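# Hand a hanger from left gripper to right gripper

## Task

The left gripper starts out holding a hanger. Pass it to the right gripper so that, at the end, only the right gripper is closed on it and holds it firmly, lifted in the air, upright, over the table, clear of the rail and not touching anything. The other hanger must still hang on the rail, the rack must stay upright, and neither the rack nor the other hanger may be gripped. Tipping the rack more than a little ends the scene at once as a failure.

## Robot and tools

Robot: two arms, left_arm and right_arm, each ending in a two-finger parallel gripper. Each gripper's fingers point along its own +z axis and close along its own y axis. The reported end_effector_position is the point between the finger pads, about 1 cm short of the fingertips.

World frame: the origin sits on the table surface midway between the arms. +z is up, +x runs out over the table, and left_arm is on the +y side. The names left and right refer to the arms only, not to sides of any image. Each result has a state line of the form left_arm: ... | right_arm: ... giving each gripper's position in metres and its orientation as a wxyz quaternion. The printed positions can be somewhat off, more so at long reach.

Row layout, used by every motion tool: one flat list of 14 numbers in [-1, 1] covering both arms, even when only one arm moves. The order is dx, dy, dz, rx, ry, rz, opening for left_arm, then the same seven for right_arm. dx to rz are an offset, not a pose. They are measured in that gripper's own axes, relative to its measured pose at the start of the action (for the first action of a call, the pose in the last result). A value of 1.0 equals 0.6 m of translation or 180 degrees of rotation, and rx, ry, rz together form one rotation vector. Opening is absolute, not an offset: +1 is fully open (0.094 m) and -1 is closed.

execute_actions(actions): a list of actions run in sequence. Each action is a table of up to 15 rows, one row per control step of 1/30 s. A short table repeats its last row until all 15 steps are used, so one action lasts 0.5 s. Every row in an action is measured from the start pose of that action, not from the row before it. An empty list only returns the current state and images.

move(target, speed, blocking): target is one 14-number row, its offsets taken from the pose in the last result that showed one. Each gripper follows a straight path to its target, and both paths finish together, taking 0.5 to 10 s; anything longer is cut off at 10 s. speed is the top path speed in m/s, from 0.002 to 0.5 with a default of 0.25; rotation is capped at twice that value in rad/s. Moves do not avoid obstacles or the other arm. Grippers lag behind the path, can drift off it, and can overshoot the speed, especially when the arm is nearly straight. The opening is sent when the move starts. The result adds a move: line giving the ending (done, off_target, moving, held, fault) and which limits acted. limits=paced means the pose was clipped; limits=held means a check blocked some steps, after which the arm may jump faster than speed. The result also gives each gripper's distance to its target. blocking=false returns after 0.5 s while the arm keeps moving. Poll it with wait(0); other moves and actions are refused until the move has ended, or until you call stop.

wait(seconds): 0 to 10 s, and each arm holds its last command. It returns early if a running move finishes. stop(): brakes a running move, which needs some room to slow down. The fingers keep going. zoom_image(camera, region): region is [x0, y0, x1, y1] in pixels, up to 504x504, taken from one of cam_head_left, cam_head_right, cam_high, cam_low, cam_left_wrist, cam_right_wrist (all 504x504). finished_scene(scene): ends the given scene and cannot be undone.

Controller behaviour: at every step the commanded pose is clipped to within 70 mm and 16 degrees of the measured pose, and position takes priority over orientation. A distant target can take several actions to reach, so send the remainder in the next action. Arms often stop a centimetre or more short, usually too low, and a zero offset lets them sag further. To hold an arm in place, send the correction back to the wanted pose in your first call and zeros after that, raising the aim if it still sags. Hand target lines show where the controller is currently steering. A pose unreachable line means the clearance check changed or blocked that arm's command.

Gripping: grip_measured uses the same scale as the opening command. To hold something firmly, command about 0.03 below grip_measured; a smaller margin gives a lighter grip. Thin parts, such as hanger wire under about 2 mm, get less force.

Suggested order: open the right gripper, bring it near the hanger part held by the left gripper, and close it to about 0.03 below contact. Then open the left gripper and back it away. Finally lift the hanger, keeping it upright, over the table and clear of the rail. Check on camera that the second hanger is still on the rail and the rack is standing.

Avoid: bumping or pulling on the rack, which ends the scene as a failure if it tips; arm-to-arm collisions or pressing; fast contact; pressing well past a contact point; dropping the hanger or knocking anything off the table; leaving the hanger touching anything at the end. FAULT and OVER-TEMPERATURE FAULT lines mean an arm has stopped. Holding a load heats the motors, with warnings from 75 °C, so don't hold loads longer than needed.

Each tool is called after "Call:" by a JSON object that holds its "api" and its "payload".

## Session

Call:
{"api": "execute_actions", "payload": {"actions": []}}

Scene clock: 0.00 s.
left_arm: end_effector_position=(+0.3096, -0.0243, +0.3715) grip_measured=-0.846 end_effector_quat_wxyz=(+0.534, +0.114, +0.836, -0.062) | right_arm: end_effector_position=(+0.3950, -0.3143, +0.4153) grip_measured=+1.000 end_effector_quat_wxyz=(+0.714, -0.042, +0.697, +0.050)
Joint positions: left_arm=[-1.385  1.503  1.707 -0.869 -0.817 -0.499  0.007] | right_arm=[0.004 1.037 1.05  0.012 0.013 0.009 0.094]
Joint velocities: left_arm=[-0.007  0.002  0.007  0.007 -0.051 -0.007 -0.001] | right_arm=[ 0.007 -0.022 -0.002  0.066  0.037 -0.007  0.   ]
Joint torques (N m, as the arm reports them, + toward a larger angle): no reading
Motor temperatures (°C, as the motors report them): left_arm=[25 25 25 30 24 25] | right_arm=[27 28 26 28 27 25]
Hand target (left_arm): +0.309, -0.021, +0.380; +0.541, +0.106, +0.832, -0.068
Hand target (right_arm): +0.393, -0.315, +0.416; +0.713, -0.043, +0.698, +0.050
camera_calibration (this result's frames):
cam_left_wrist: T_world_to_cam=[[-0.358986, -0.92026, -0.155726, 0.144413], [-0.765314, 0.385736, -0.515269, 0.465099], [0.534251, -0.0657959, -0.842762, 0.278747], [0, 0, 0, 1]] pos_world=[0.258868, -0.0281677, 0.497057]

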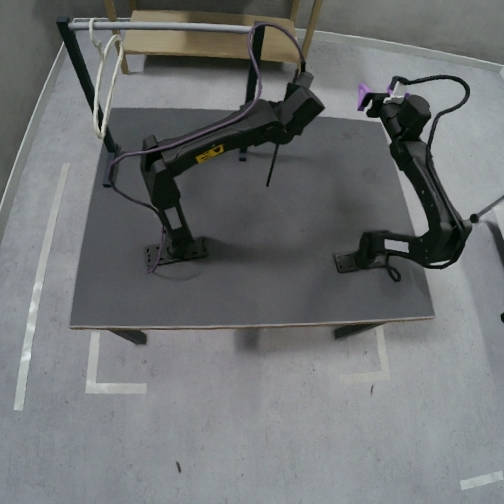

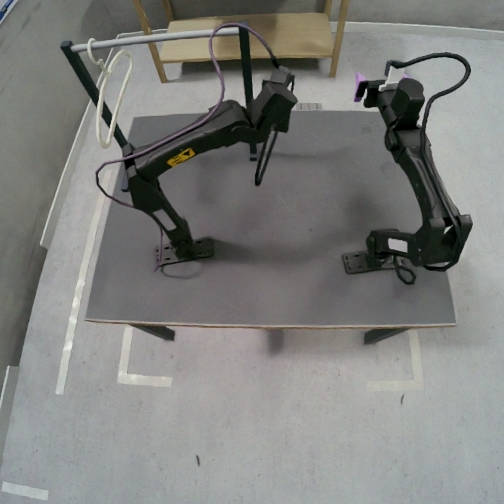

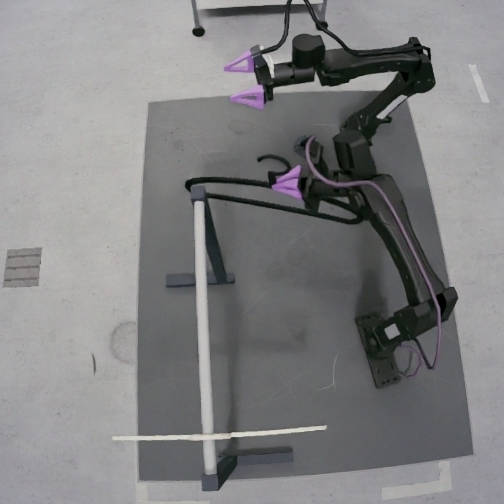

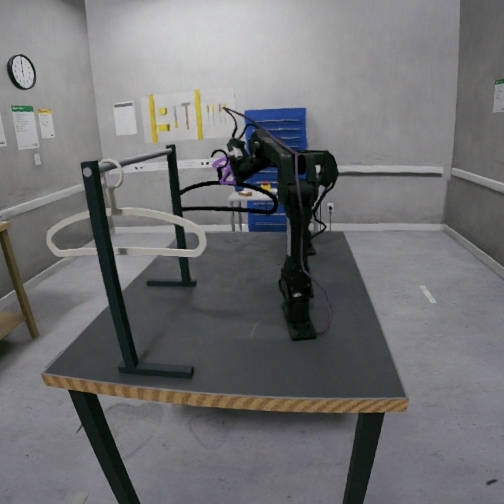

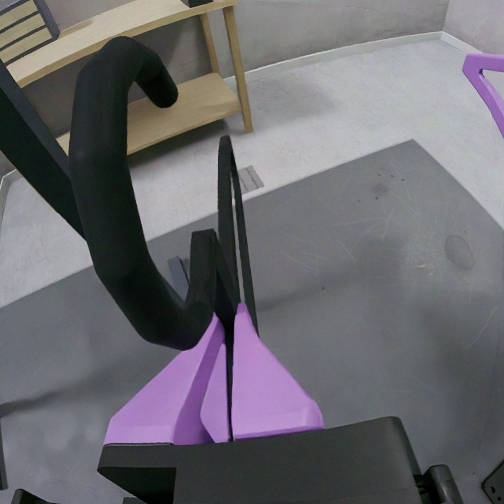

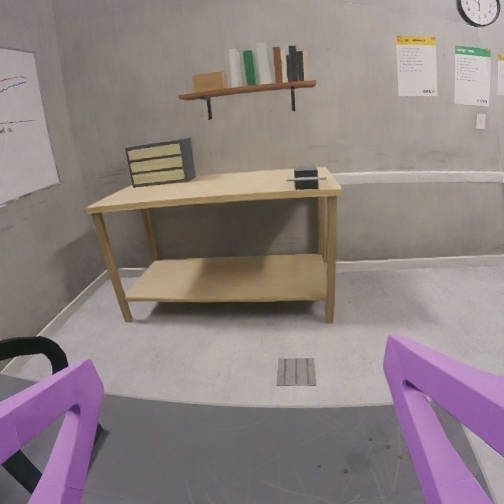

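Call:
{"api": "move", "payload": {"target": [0.253,-0.022,0.047,0.257,-0.02,0.12,-0.9,0.225,0.323,-0.093,0.229,0.415,0.423,1]}}

Call:
{"api": "move", "payload": {"target": [-0.027,0,-0.012,0,-0.02,0,-0.9,-0.04,-0.056,0.158,0.095,0,-0.015,0], "speed": 0.1}}

Scene clock: 13.07 s.
left_arm: end_effector_position=(+0.2671, -0.0284, +0.2094) grip_measured=-0.869 end_effector_quat_wxyz=(+0.460, +0.462, +0.704, -0.283) | right_arm: end_effector_position=(+0.3182, -0.1246, +0.2774) grip_measured=+1.000 end_effector_quat_wxyz=(-0.002, +0.548, +0.813, +0.198)
Joint positions: left_arm=[-1.015  1.146  0.727 -0.031  0.287  0.165  0.006] | right_arm=[ 0.476  1.791  2.097 -1.502 -0.141  1.828  0.094]
Joint velocities: left_arm=[-0.002 -0.002  0.007 -0.022 -0.037 -0.022 -0.   ] | right_arm=[-0.017  0.012 -0.002 -0.007 -0.022 -0.007  0.   ]
Joint torques (N m, as the arm reports them, + toward a larger angle): left_arm=[ 0.82 -5.15  7.17  2.12  0.21  0.05] | right_arm=[-1.03 -8.87  7.98  0.64 -0.1   0.03]
Motor temperatures (°C, as the motors report them): left_arm=[25 26 26 32 24 25] | right_arm=[27 28 28 30 27 25]
Hand target (left_arm): +0.270, -0.029, +0.221; +0.477, +0.460, +0.691, -0.290
Hand target (right_arm): +0.318, -0.129, +0.277; -0.008, +0.556, +0.809, +0.191
Off the commanded pose (left_arm): 0.013 m, 2 deg.
Off the commanded pose (right_arm): 0.005 m, 2 deg.
move: off_target (left_arm)
camera_calibration (this result's frames):
cam_left_wrist: T_world_to_cam=[[-0.938167, -0.305177, -0.16343, 0.273949], [-0.181306, 0.835314, -0.519016, 0.208219], [0.294907, -0.457293, -0.838995, 0.216573], [0, 0, 0, 1]] pos_world=[0.230893, 0.00871185, 0.334544]
cam_right_wrist: T_world_to_cam=[[-0.924262, -0.237441, -0.298933, 0.344161], [-0.37378, 0.722094, 0.582124, 0.0854335], [0.0776376, 0.649771, -0.756155, 0.34609], [0, 0, 0, 1]] pos_world=[0.323159, -0.204852, 0.314846]

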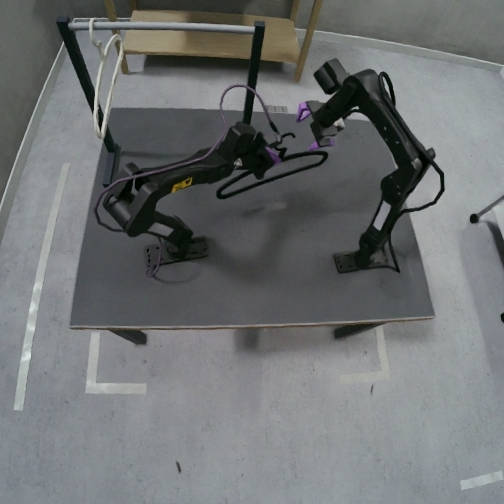

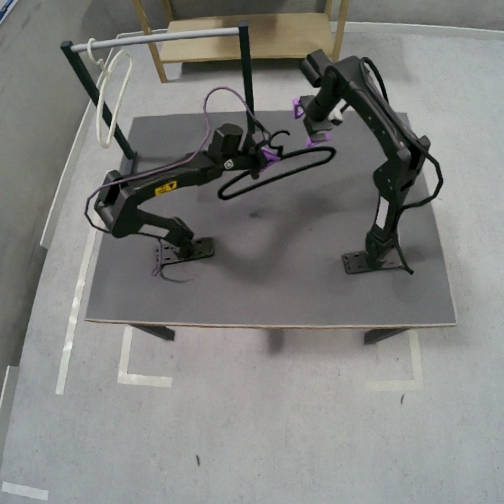

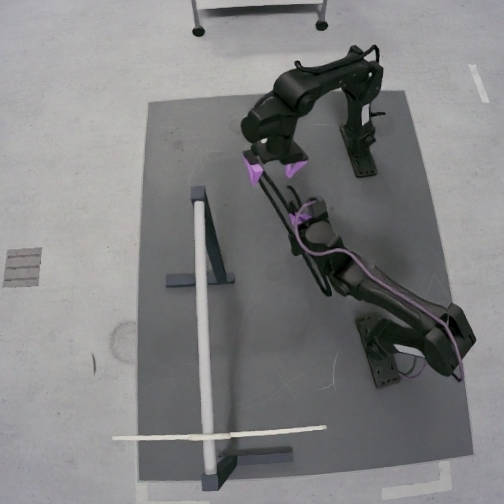

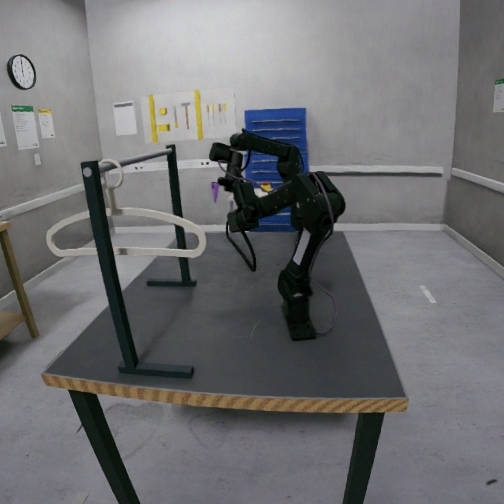

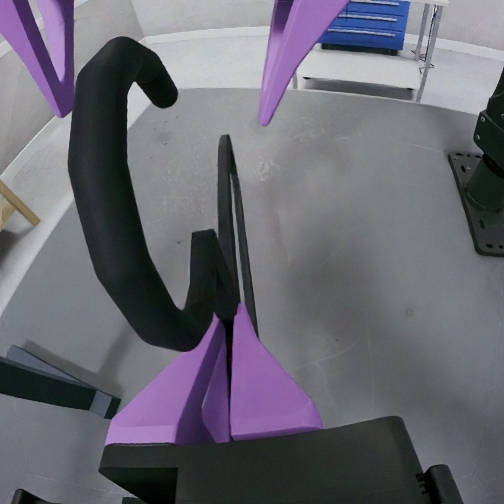

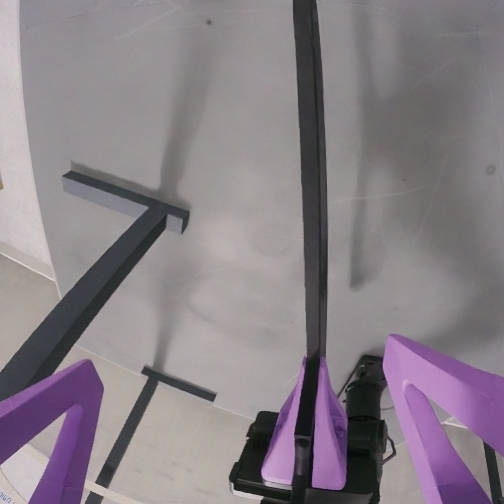

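Scene clock: 14.93 s.
left_arm: end_effector_position=(+0.2674, -0.0287, +0.2101) grip_measured=-0.869 end_effector_quat_wxyz=(+0.460, +0.458, +0.705, -0.286) | right_arm: end_effector_position=(+0.3156, -0.1232, +0.1789) grip_measured=+0.002 end_effector_quat_wxyz=(-0.072, +0.519, +0.848, +0.078)
Joint positions: left_arm=[-1.015  1.146  0.727 -0.028  0.287  0.155  0.006] | right_arm=[ 0.458  1.941  1.934 -1.48  -0.195  1.705  0.047]
Joint velocities: left_arm=[-0.002 -0.002 -0.012 -0.022  0.007 -0.022 -0.   ] | right_arm=[ 0.012  0.002 -0.007  0.022  0.051 -0.007  0.001]
Joint torques (N m, as the arm reports them, + toward a larger angle): left_arm=[ 0.42 -6.97  6.87  2.17  0.2  -0.04] | right_arm=[ -0.97 -11.1    4.78   0.48  -0.21  -0.07]
Motor temperatures (°C, as the motors report them): left_arm=[25 26 26 32 24 25] | right_arm=[27 28 28 30 27 25]
Hand target (left_arm): +0.267, -0.028, +0.227; +0.482, +0.453, +0.689, -0.297
Hand target (right_arm): +0.317, -0.126, +0.173; -0.077, +0.521, +0.847, +0.073
Off the commanded pose (left_arm): 0.017 m, 3 deg.
Off the commanded pose (right_arm): 0.006 m, 1 deg.
move: off_target (left_arm)
camera_calibration (this result's frames):
cam_left_wrist: T_world_to_cam=[[-0.937828, -0.309883, -0.156368, 0.272513], [-0.187477, 0.831364, -0.523151, 0.211275], [0.292115, -0.46131, -0.837772, 0.217381], [0, 0, 0, 1]] pos_world=[0.23168, 0.00908079, 0.335257]
cam_right_wrist: T_world_to_cam=[[-0.929768, -0.365971, -0.0399644, 0.252173], [-0.323066, 0.759041, 0.565231, 0.132335], [-0.176524, 0.538444, -0.823964, 0.349507], [0, 0, 0, 1]] pos_world=[0.338911, -0.19635, 0.22326]

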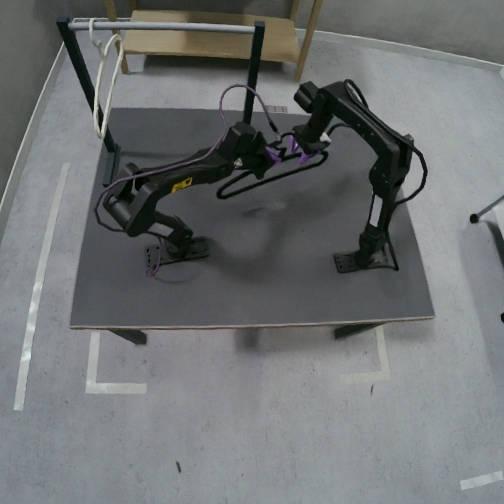

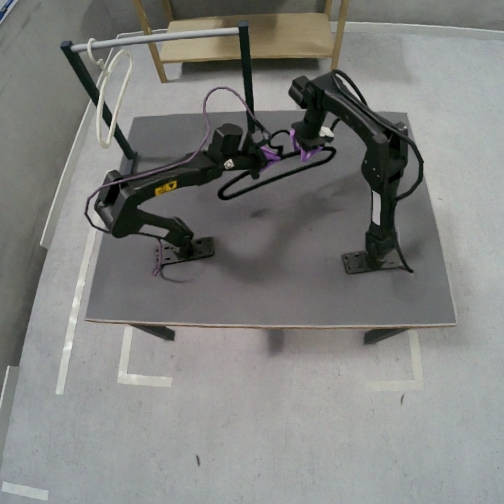

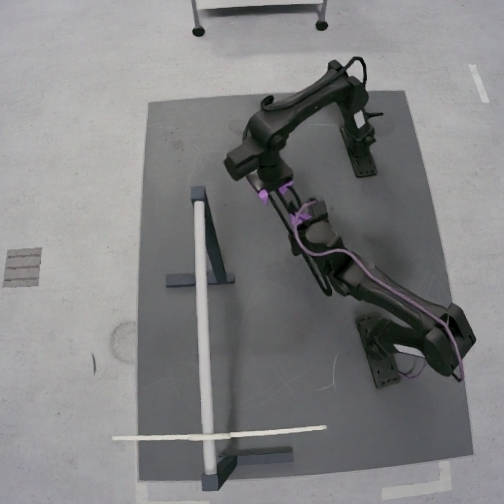

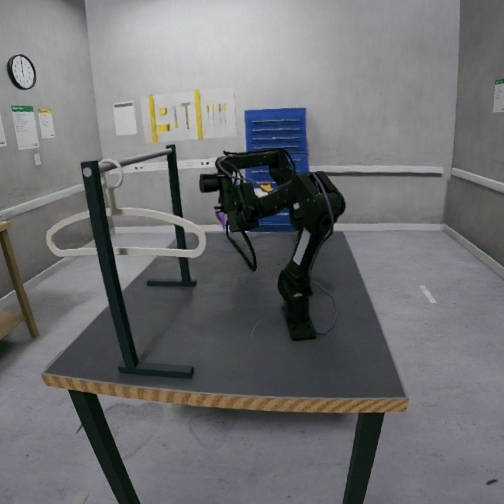

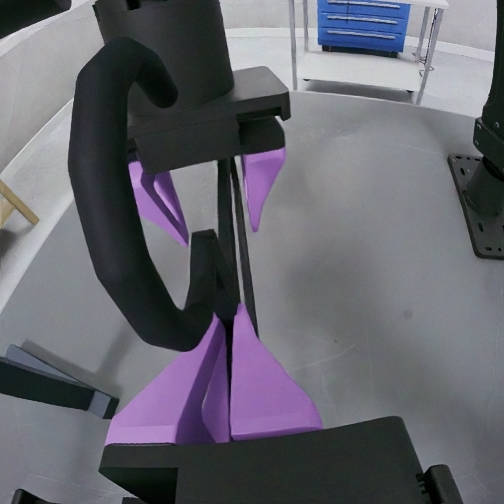

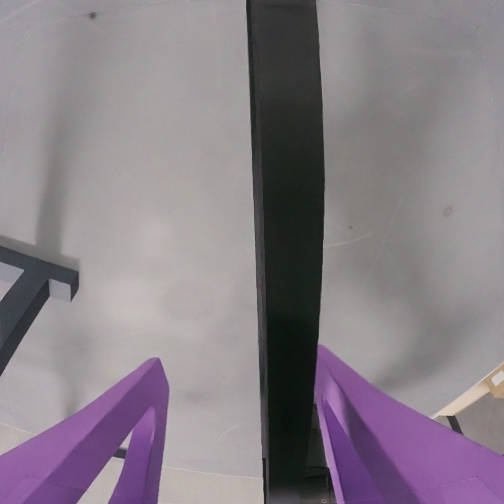

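Too deep by ~2.5 cm, off by ~1 cm; lower left.

Call:
{"api": "move", "payload": {"target": [0.012,0.018,-0.005,0,-0.015,0,-0.9,0,0,0,0,0,0,0], "speed": 0.08}}

Call:
{"api": "move", "payload": {"target": [0,0,0,0,0,0,-0.9,0,0,0,0,0,0,-0.95]}}

Scene clock: 20.00 s.
left_arm: end_effector_position=(+0.2723, -0.0181, +0.1925) grip_measured=-0.869 end_effector_quat_wxyz=(+0.457, +0.453, +0.708, -0.290) | right_arm: end_effector_position=(+0.3155, -0.1231, +0.1790) grip_measured=+0.002 end_effector_quat_wxyz=(-0.072, +0.518, +0.849, +0.078)
Joint positions: left_arm=[-0.965  1.146  0.657  0.036  0.334  0.162  0.006] | right_arm=[ 0.458  1.941  1.934 -1.48  -0.195  1.703  0.047]
Joint velocities: left_arm=[ 0.002  0.002 -0.007  0.125 -0.037 -0.022 -0.001] | right_arm=[ 0.007 -0.012 -0.002 -0.007  0.066 -0.095  0.   ]
Joint torques (N m, as the arm reports them, + toward a larger angle): left_arm=[ 0.74 -5.27  7.07  2.12  0.21  0.05] | right_arm=[ -0.03 -11.58   6.47   0.42  -0.12   0.02]
Motor temperatures (°C, as the motors report them): left_arm=[25 26 26 33 24 25] | right_arm=[27 29 28 29 27 25]
Hand target (left_arm): +0.275, -0.019, +0.205; +0.476, +0.451, +0.694, -0.296
Hand target (right_arm): +0.316, -0.123, +0.179; -0.072, +0.519, +0.848, +0.078
Off the commanded pose (left_arm): 0.013 m, 3 deg.
Off the commanded pose (right_arm): 0.000 m, 0 deg.
move: off_target (left_arm)
camera_calibration (this result's frames):
cam_left_wrist: T_world_to_cam=[[-0.93793, -0.316481, -0.141874, 0.274835], [-0.199312, 0.826616, -0.526289, 0.197951], [0.283836, -0.465345, -0.838386, 0.20835], [0, 0, 0, 1]] pos_world=[0.238093, 0.0203051, 0.317849]
cam_right_wrist: T_world_to_cam=[[-0.929202, -0.36739, -0.0401131, 0.251815], [-0.324183, 0.758147, 0.565791, 0.132355], [-0.177454, 0.538738, -0.823573, 0.349716], [0, 0, 0, 1]] pos_world=[0.338953, -0.196235, 0.223233]

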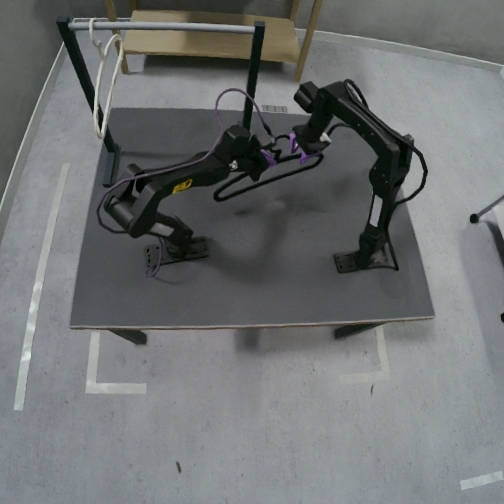

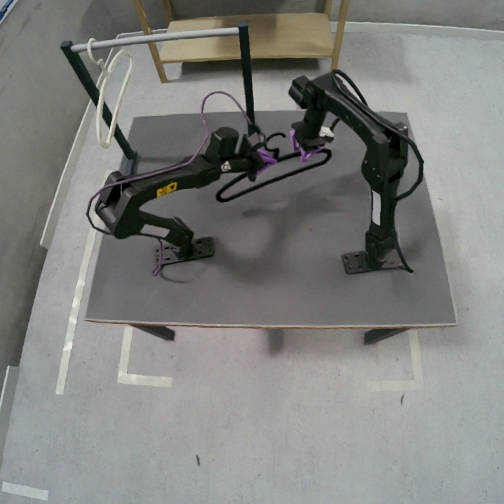

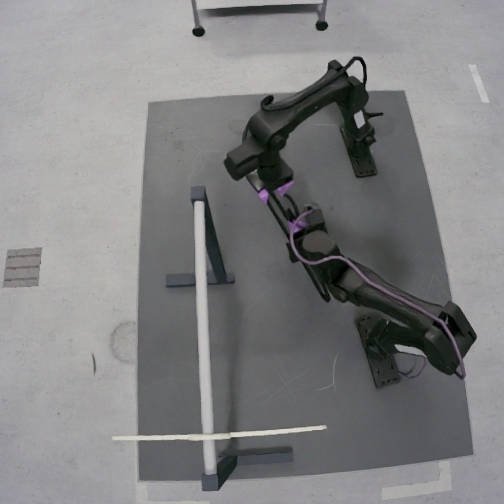

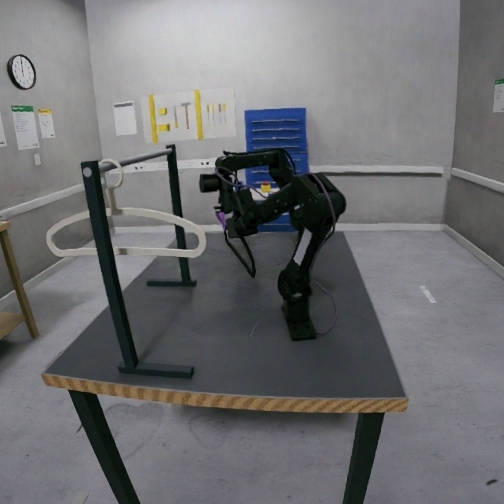

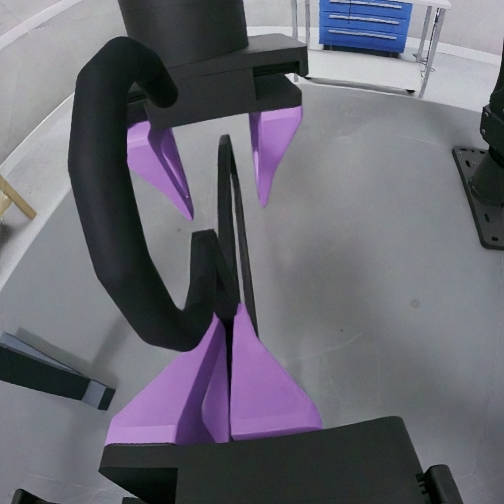

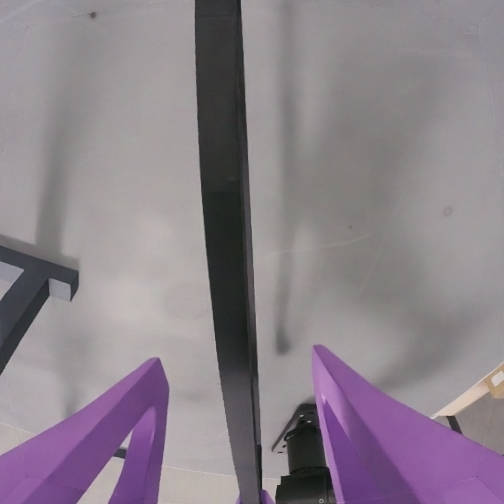

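Scene clock: 20.50 s.
left_arm: end_effector_position=(+0.2724, -0.0174, +0.1912) grip_measured=-0.869 end_effector_quat_wxyz=(+0.456, +0.452, +0.710, -0.288) | right_arm: end_effector_position=(+0.3164, -0.1225, +0.1790) grip_measured=-0.875 end_effector_quat_wxyz=(-0.071, +0.523, +0.845, +0.080)
Joint positions: left_arm=[-0.965  1.146  0.657  0.03   0.331  0.162  0.006] | right_arm=[ 0.458  1.941  1.934 -1.475 -0.195  1.715  0.006]
Joint velocities: left_arm=[ 0.002  0.012 -0.012 -0.051  0.022  0.007  0.   ] | right_arm=[-0.007  0.022  0.002  0.051 -0.081  0.007  0.001]
Joint torques (N m, as the arm reports them, + toward a larger angle): left_arm=[ 0.   -4.24  7.03  1.86  0.12  0.01] | right_arm=[ -0.03 -11.59   6.47   0.39  -0.13  -0.14]
Motor temperatures (°C, as the motors report them): left_arm=[25 26 26 33 24 25] | right_arm=[27 29 28 29 27 25]
Hand target (left_arm): +0.272, -0.018, +0.193; +0.457, +0.453, +0.708, -0.290
Hand target (right_arm): +0.316, -0.123, +0.179; -0.072, +0.518, +0.849, +0.078
Off the commanded pose (left_arm): 0.001 m, 0 deg.
Off the commanded pose (right_arm): 0.001 m, 1 deg.
move: done
camera_calibration (this result's frames):
cam_left_wrist: T_world_to_cam=[[-0.937511, -0.318354, -0.140444, 0.274478], [-0.203254, 0.828649, -0.521563, 0.196916], [0.282421, -0.460425, -0.841574, 0.208642], [0, 0, 0, 1]] pos_world=[0.238426, 0.0202707, 0.316841]
cam_right_wrist: T_world_to_cam=[[-0.933483, -0.356184, -0.0417439, 0.255853], [-0.315741, 0.761084, 0.56662, 0.129744], [-0.17005, 0.54211, -0.822921, 0.347608], [0, 0, 0, 1]] pos_world=[0.338911, -0.196057, 0.223219]

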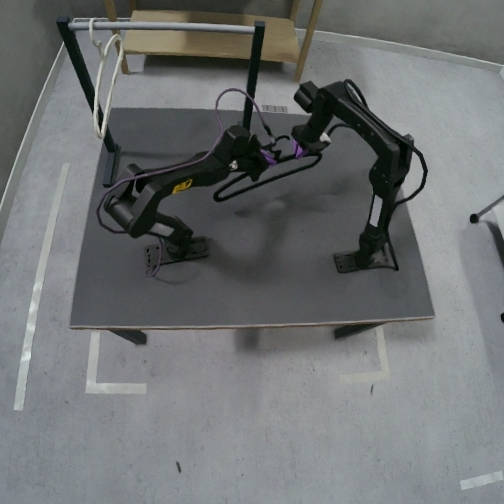

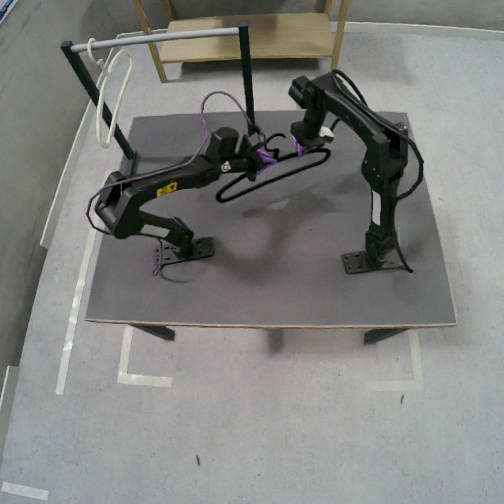

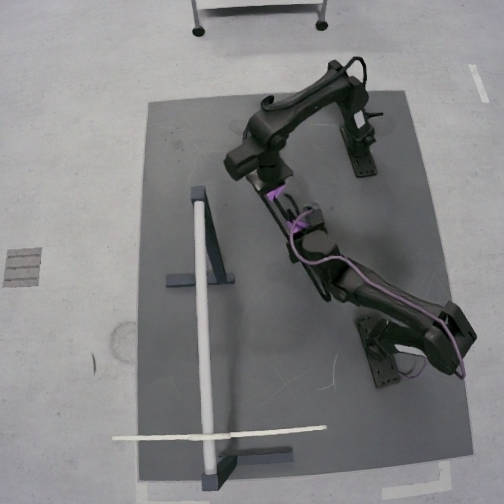

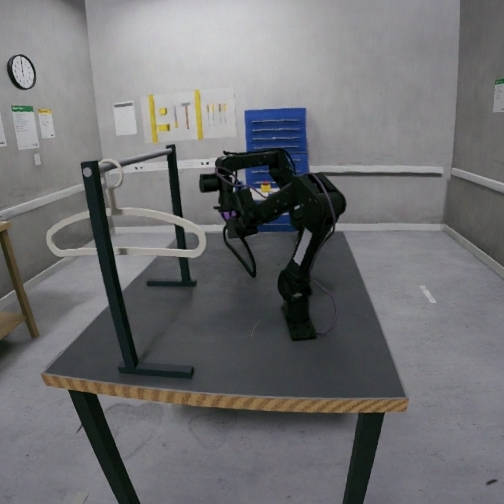

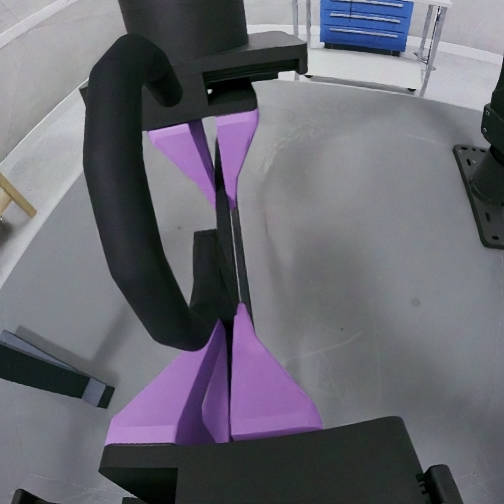

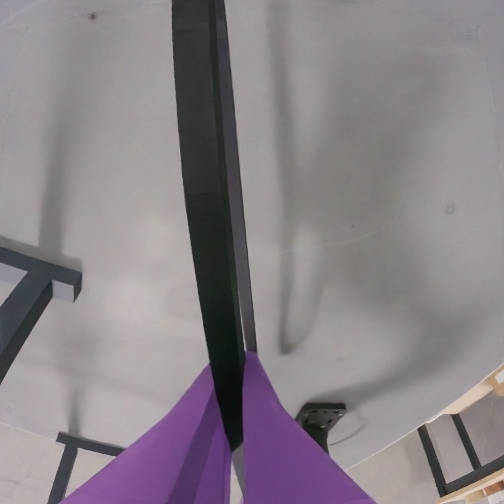

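Call:
{"api": "move", "payload": {"target": [-0.027,0,-0.012,0,-0.02,0,0.3,0,0,0,0,0,0,-0.95]}}

Call:
{"api": "move", "payload": {"target": [-0.14,0,-0.2,0,-0.02,0,0.3,-0.18,-0.02,-0.06,0,0.015,0,-0.95], "speed": 0.12}}

Call:
{"api": "finished_scene", "payload": {"scene": 2}}

Scene clock: 26.83 s.
left_arm: end_effector_position=(+0.2738, -0.0195, +0.1966) grip_measured=+0.297 end_effector_quat_wxyz=(+0.464, +0.448, +0.706, -0.294) | right_arm: end_effector_position=(+0.3170, -0.1233, +0.1789) grip_measured=-0.875 end_effector_quat_wxyz=(-0.069, +0.524, +0.845, +0.079)
Joint positions: left_arm=[-0.965  1.146  0.657  0.055  0.334  0.15   0.061] | right_arm=[ 0.458  1.941  1.934 -1.475 -0.19   1.716  0.006]
Joint velocities: left_arm=[-0.002  0.007  0.002  0.022  0.007 -0.022  0.   ] | right_arm=[-0.032 -0.022 -0.002 -0.11  -0.022  0.037  0.   ]
Joint torques (N m, as the arm reports them, + toward a larger angle): left_arm=[ 0.54 -6.93  6.76  1.97  0.17 -0.08] | right_arm=[ -0.01 -11.63   6.48   0.42  -0.16   0.  ]
Motor temperatures (°C, as the motors report them): left_arm=[25 26 27 34 24 25] | right_arm=[27 30 28 29 27 25]
Hand target (left_arm): +0.273, -0.018, +0.209; +0.478, +0.443, +0.696, -0.302
Hand target (right_arm): +0.316, -0.123, +0.179; -0.071, +0.523, +0.845, +0.080
Off the commanded pose (left_arm): 0.013 m, 2 deg.
Off the commanded pose (right_arm): 0.001 m, 0 deg.
move: off_target (left_arm)
camera_calibration (this result's frames):
cam_left_wrist: T_world_to_cam=[[-0.935836, -0.323482, -0.139892, 0.275214], [-0.201132, 0.816145, -0.541713, 0.204845], [0.289407, -0.478818, -0.828841, 0.207101], [0, 0, 0, 1]] pos_world=[0.23882, 0.0210075, 0.321122]
cam_right_wrist: T_world_to_cam=[[-0.933783, -0.355223, -0.0431896, 0.256641], [-0.31659, 0.763846, 0.562414, 0.131939], [-0.166792, 0.538847, -0.825727, 0.347023], [0, 0, 0, 1]] pos_world=[0.339298, -0.196609, 0.223426]

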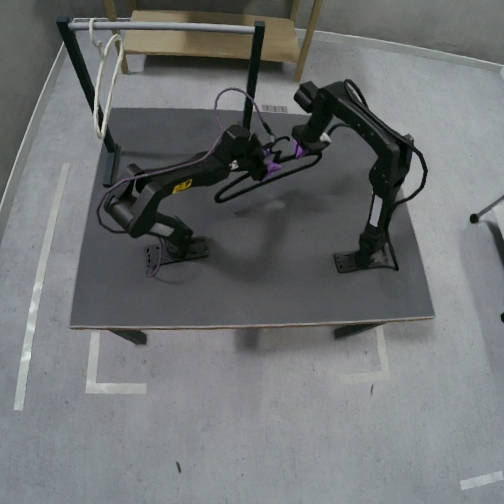

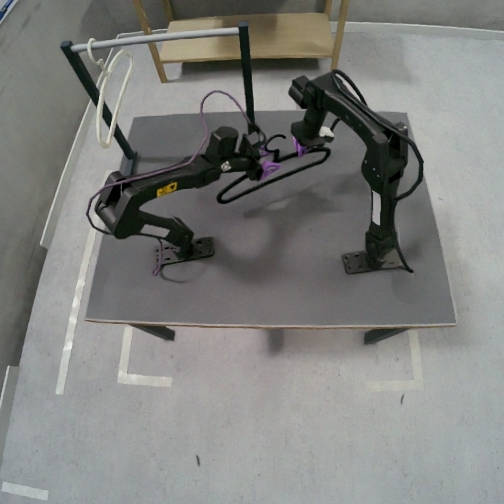

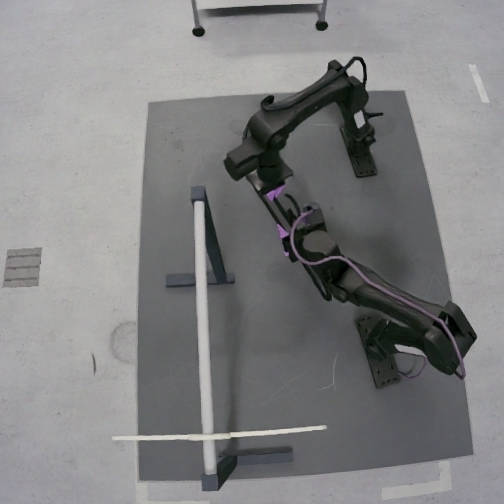

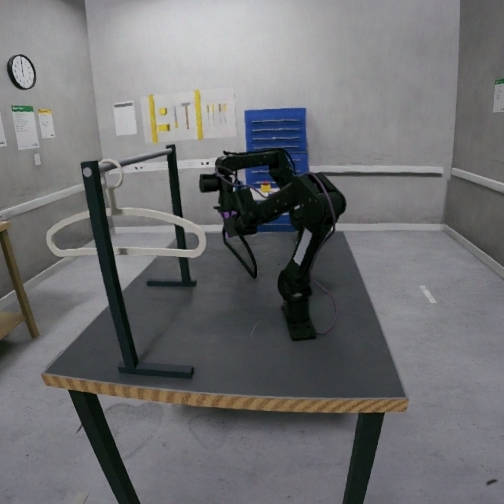

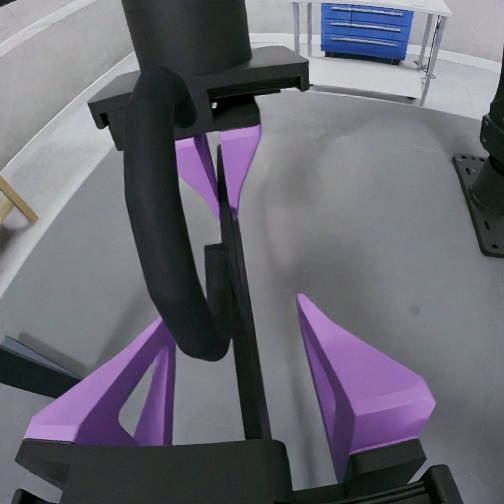

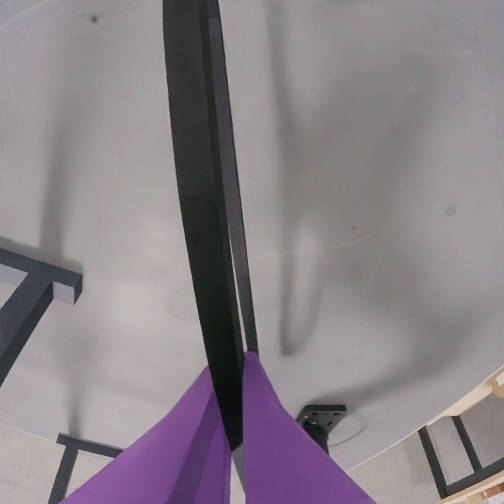

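Scene clock: 28.70 s.
left_arm: end_effector_position=(+0.2442, +0.0494, +0.3073) grip_measured=+0.297 end_effector_quat_wxyz=(+0.473, +0.436, +0.701, -0.307) | right_arm: end_effector_position=(+0.3638, -0.2311, +0.1835) grip_measured=-0.875 end_effector_quat_wxyz=(-0.069, +0.525, +0.843, +0.092)
Joint positions: left_arm=[-0.763  0.867  0.958 -0.525  0.525  0.209  0.061] | right_arm=[ 0.126  1.929  1.934 -1.535 -0.227  1.384  0.006]
Joint velocities: left_arm=[-0.012  0.012 -0.007  0.007 -0.037 -0.081  0.001] | right_arm=[-0.017 -0.007 -0.007  0.007  0.007  0.022  0.001]
Joint torques (N m, as the arm reports them, + toward a larger angle): left_arm=[ 0.79 -2.78  8.62  1.69  0.23  0.05] | right_arm=[ -0.38 -13.19   6.11   0.13  -0.31  -0.05]
Motor temperatures (°C, as the motors report them): left_arm=[25 26 27 34 24 25] | right_arm=[27 30 28 29 27 25]
Hand target (left_arm): +0.241, +0.052, +0.321; +0.485, +0.437, +0.691, -0.309
Hand target (right_arm): +0.356, -0.231, +0.190; -0.078, +0.523, +0.843, +0.097
Off the commanded pose (left_arm): 0.014 m, 2 deg.
Off the commanded pose (right_arm): 0.012 m, 2 deg.
joint sent to its limit (right arm) — the command would take joint 4 (wrist pitch) past its lower limit, so that joint was sent only as far as its limit.
move: off_target (left_arm, right_arm)
camera_calibration (this result's frames):
cam_left_wrist: T_world_to_cam=[[-0.934233, -0.333521, -0.126386, 0.281218], [-0.205451, 0.79289, -0.573685, 0.214709], [0.291546, -0.509989, -0.809266, 0.335343], [0, 0, 0, 1]] pos_world=[0.209068, 0.0945725, 0.430099]
cam_right_wrist: T_world_to_cam=[[-0.935163, -0.348514, -0.0633111, 0.267992], [-0.319438, 0.752526, 0.575903, 0.222481], [-0.153067, 0.558787, -0.815063, 0.414428], [0, 0, 0, 1]] pos_world=[0.38512, -0.305601, 0.226624]

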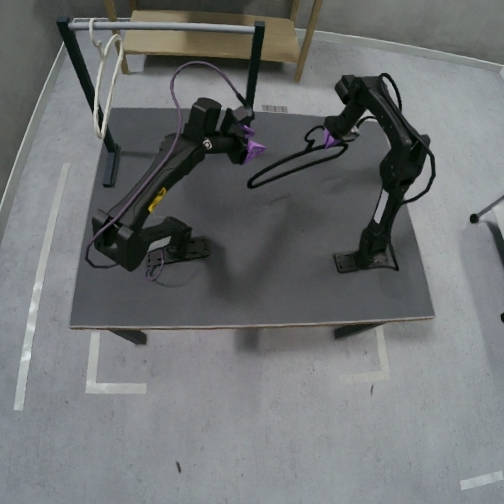

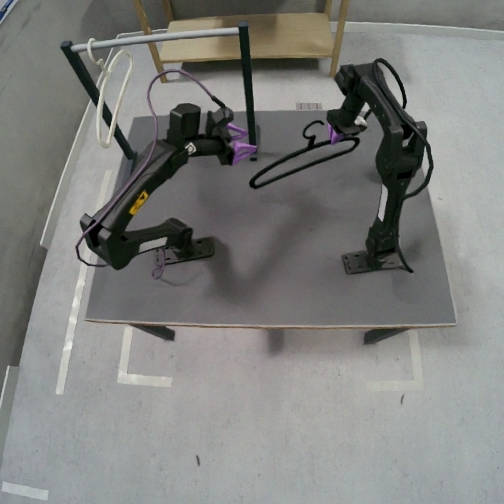

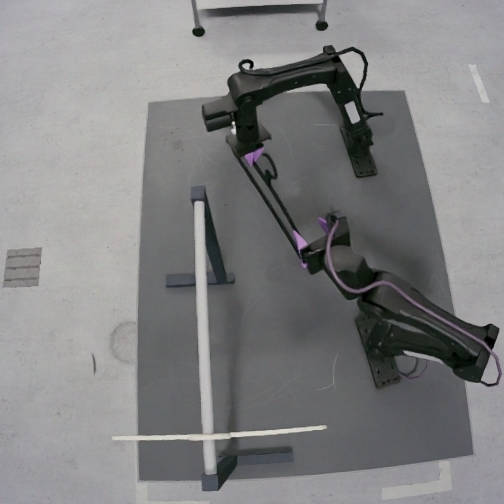

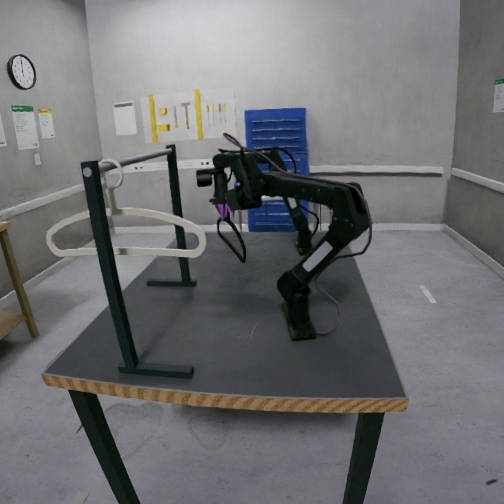

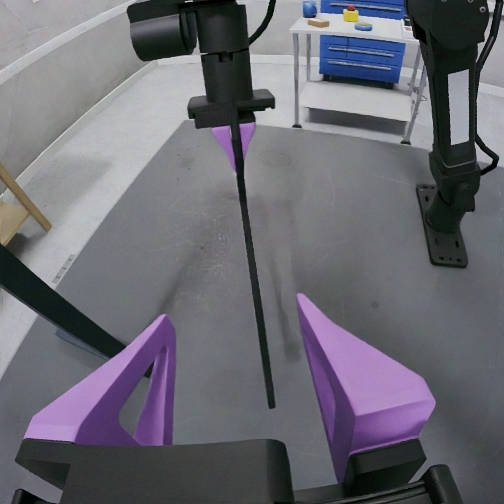

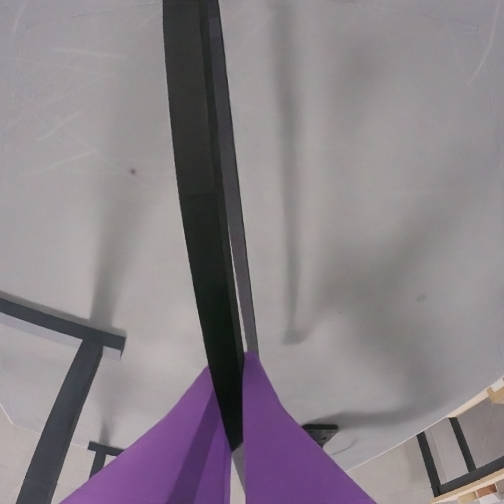

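The scene is finished: the task was done.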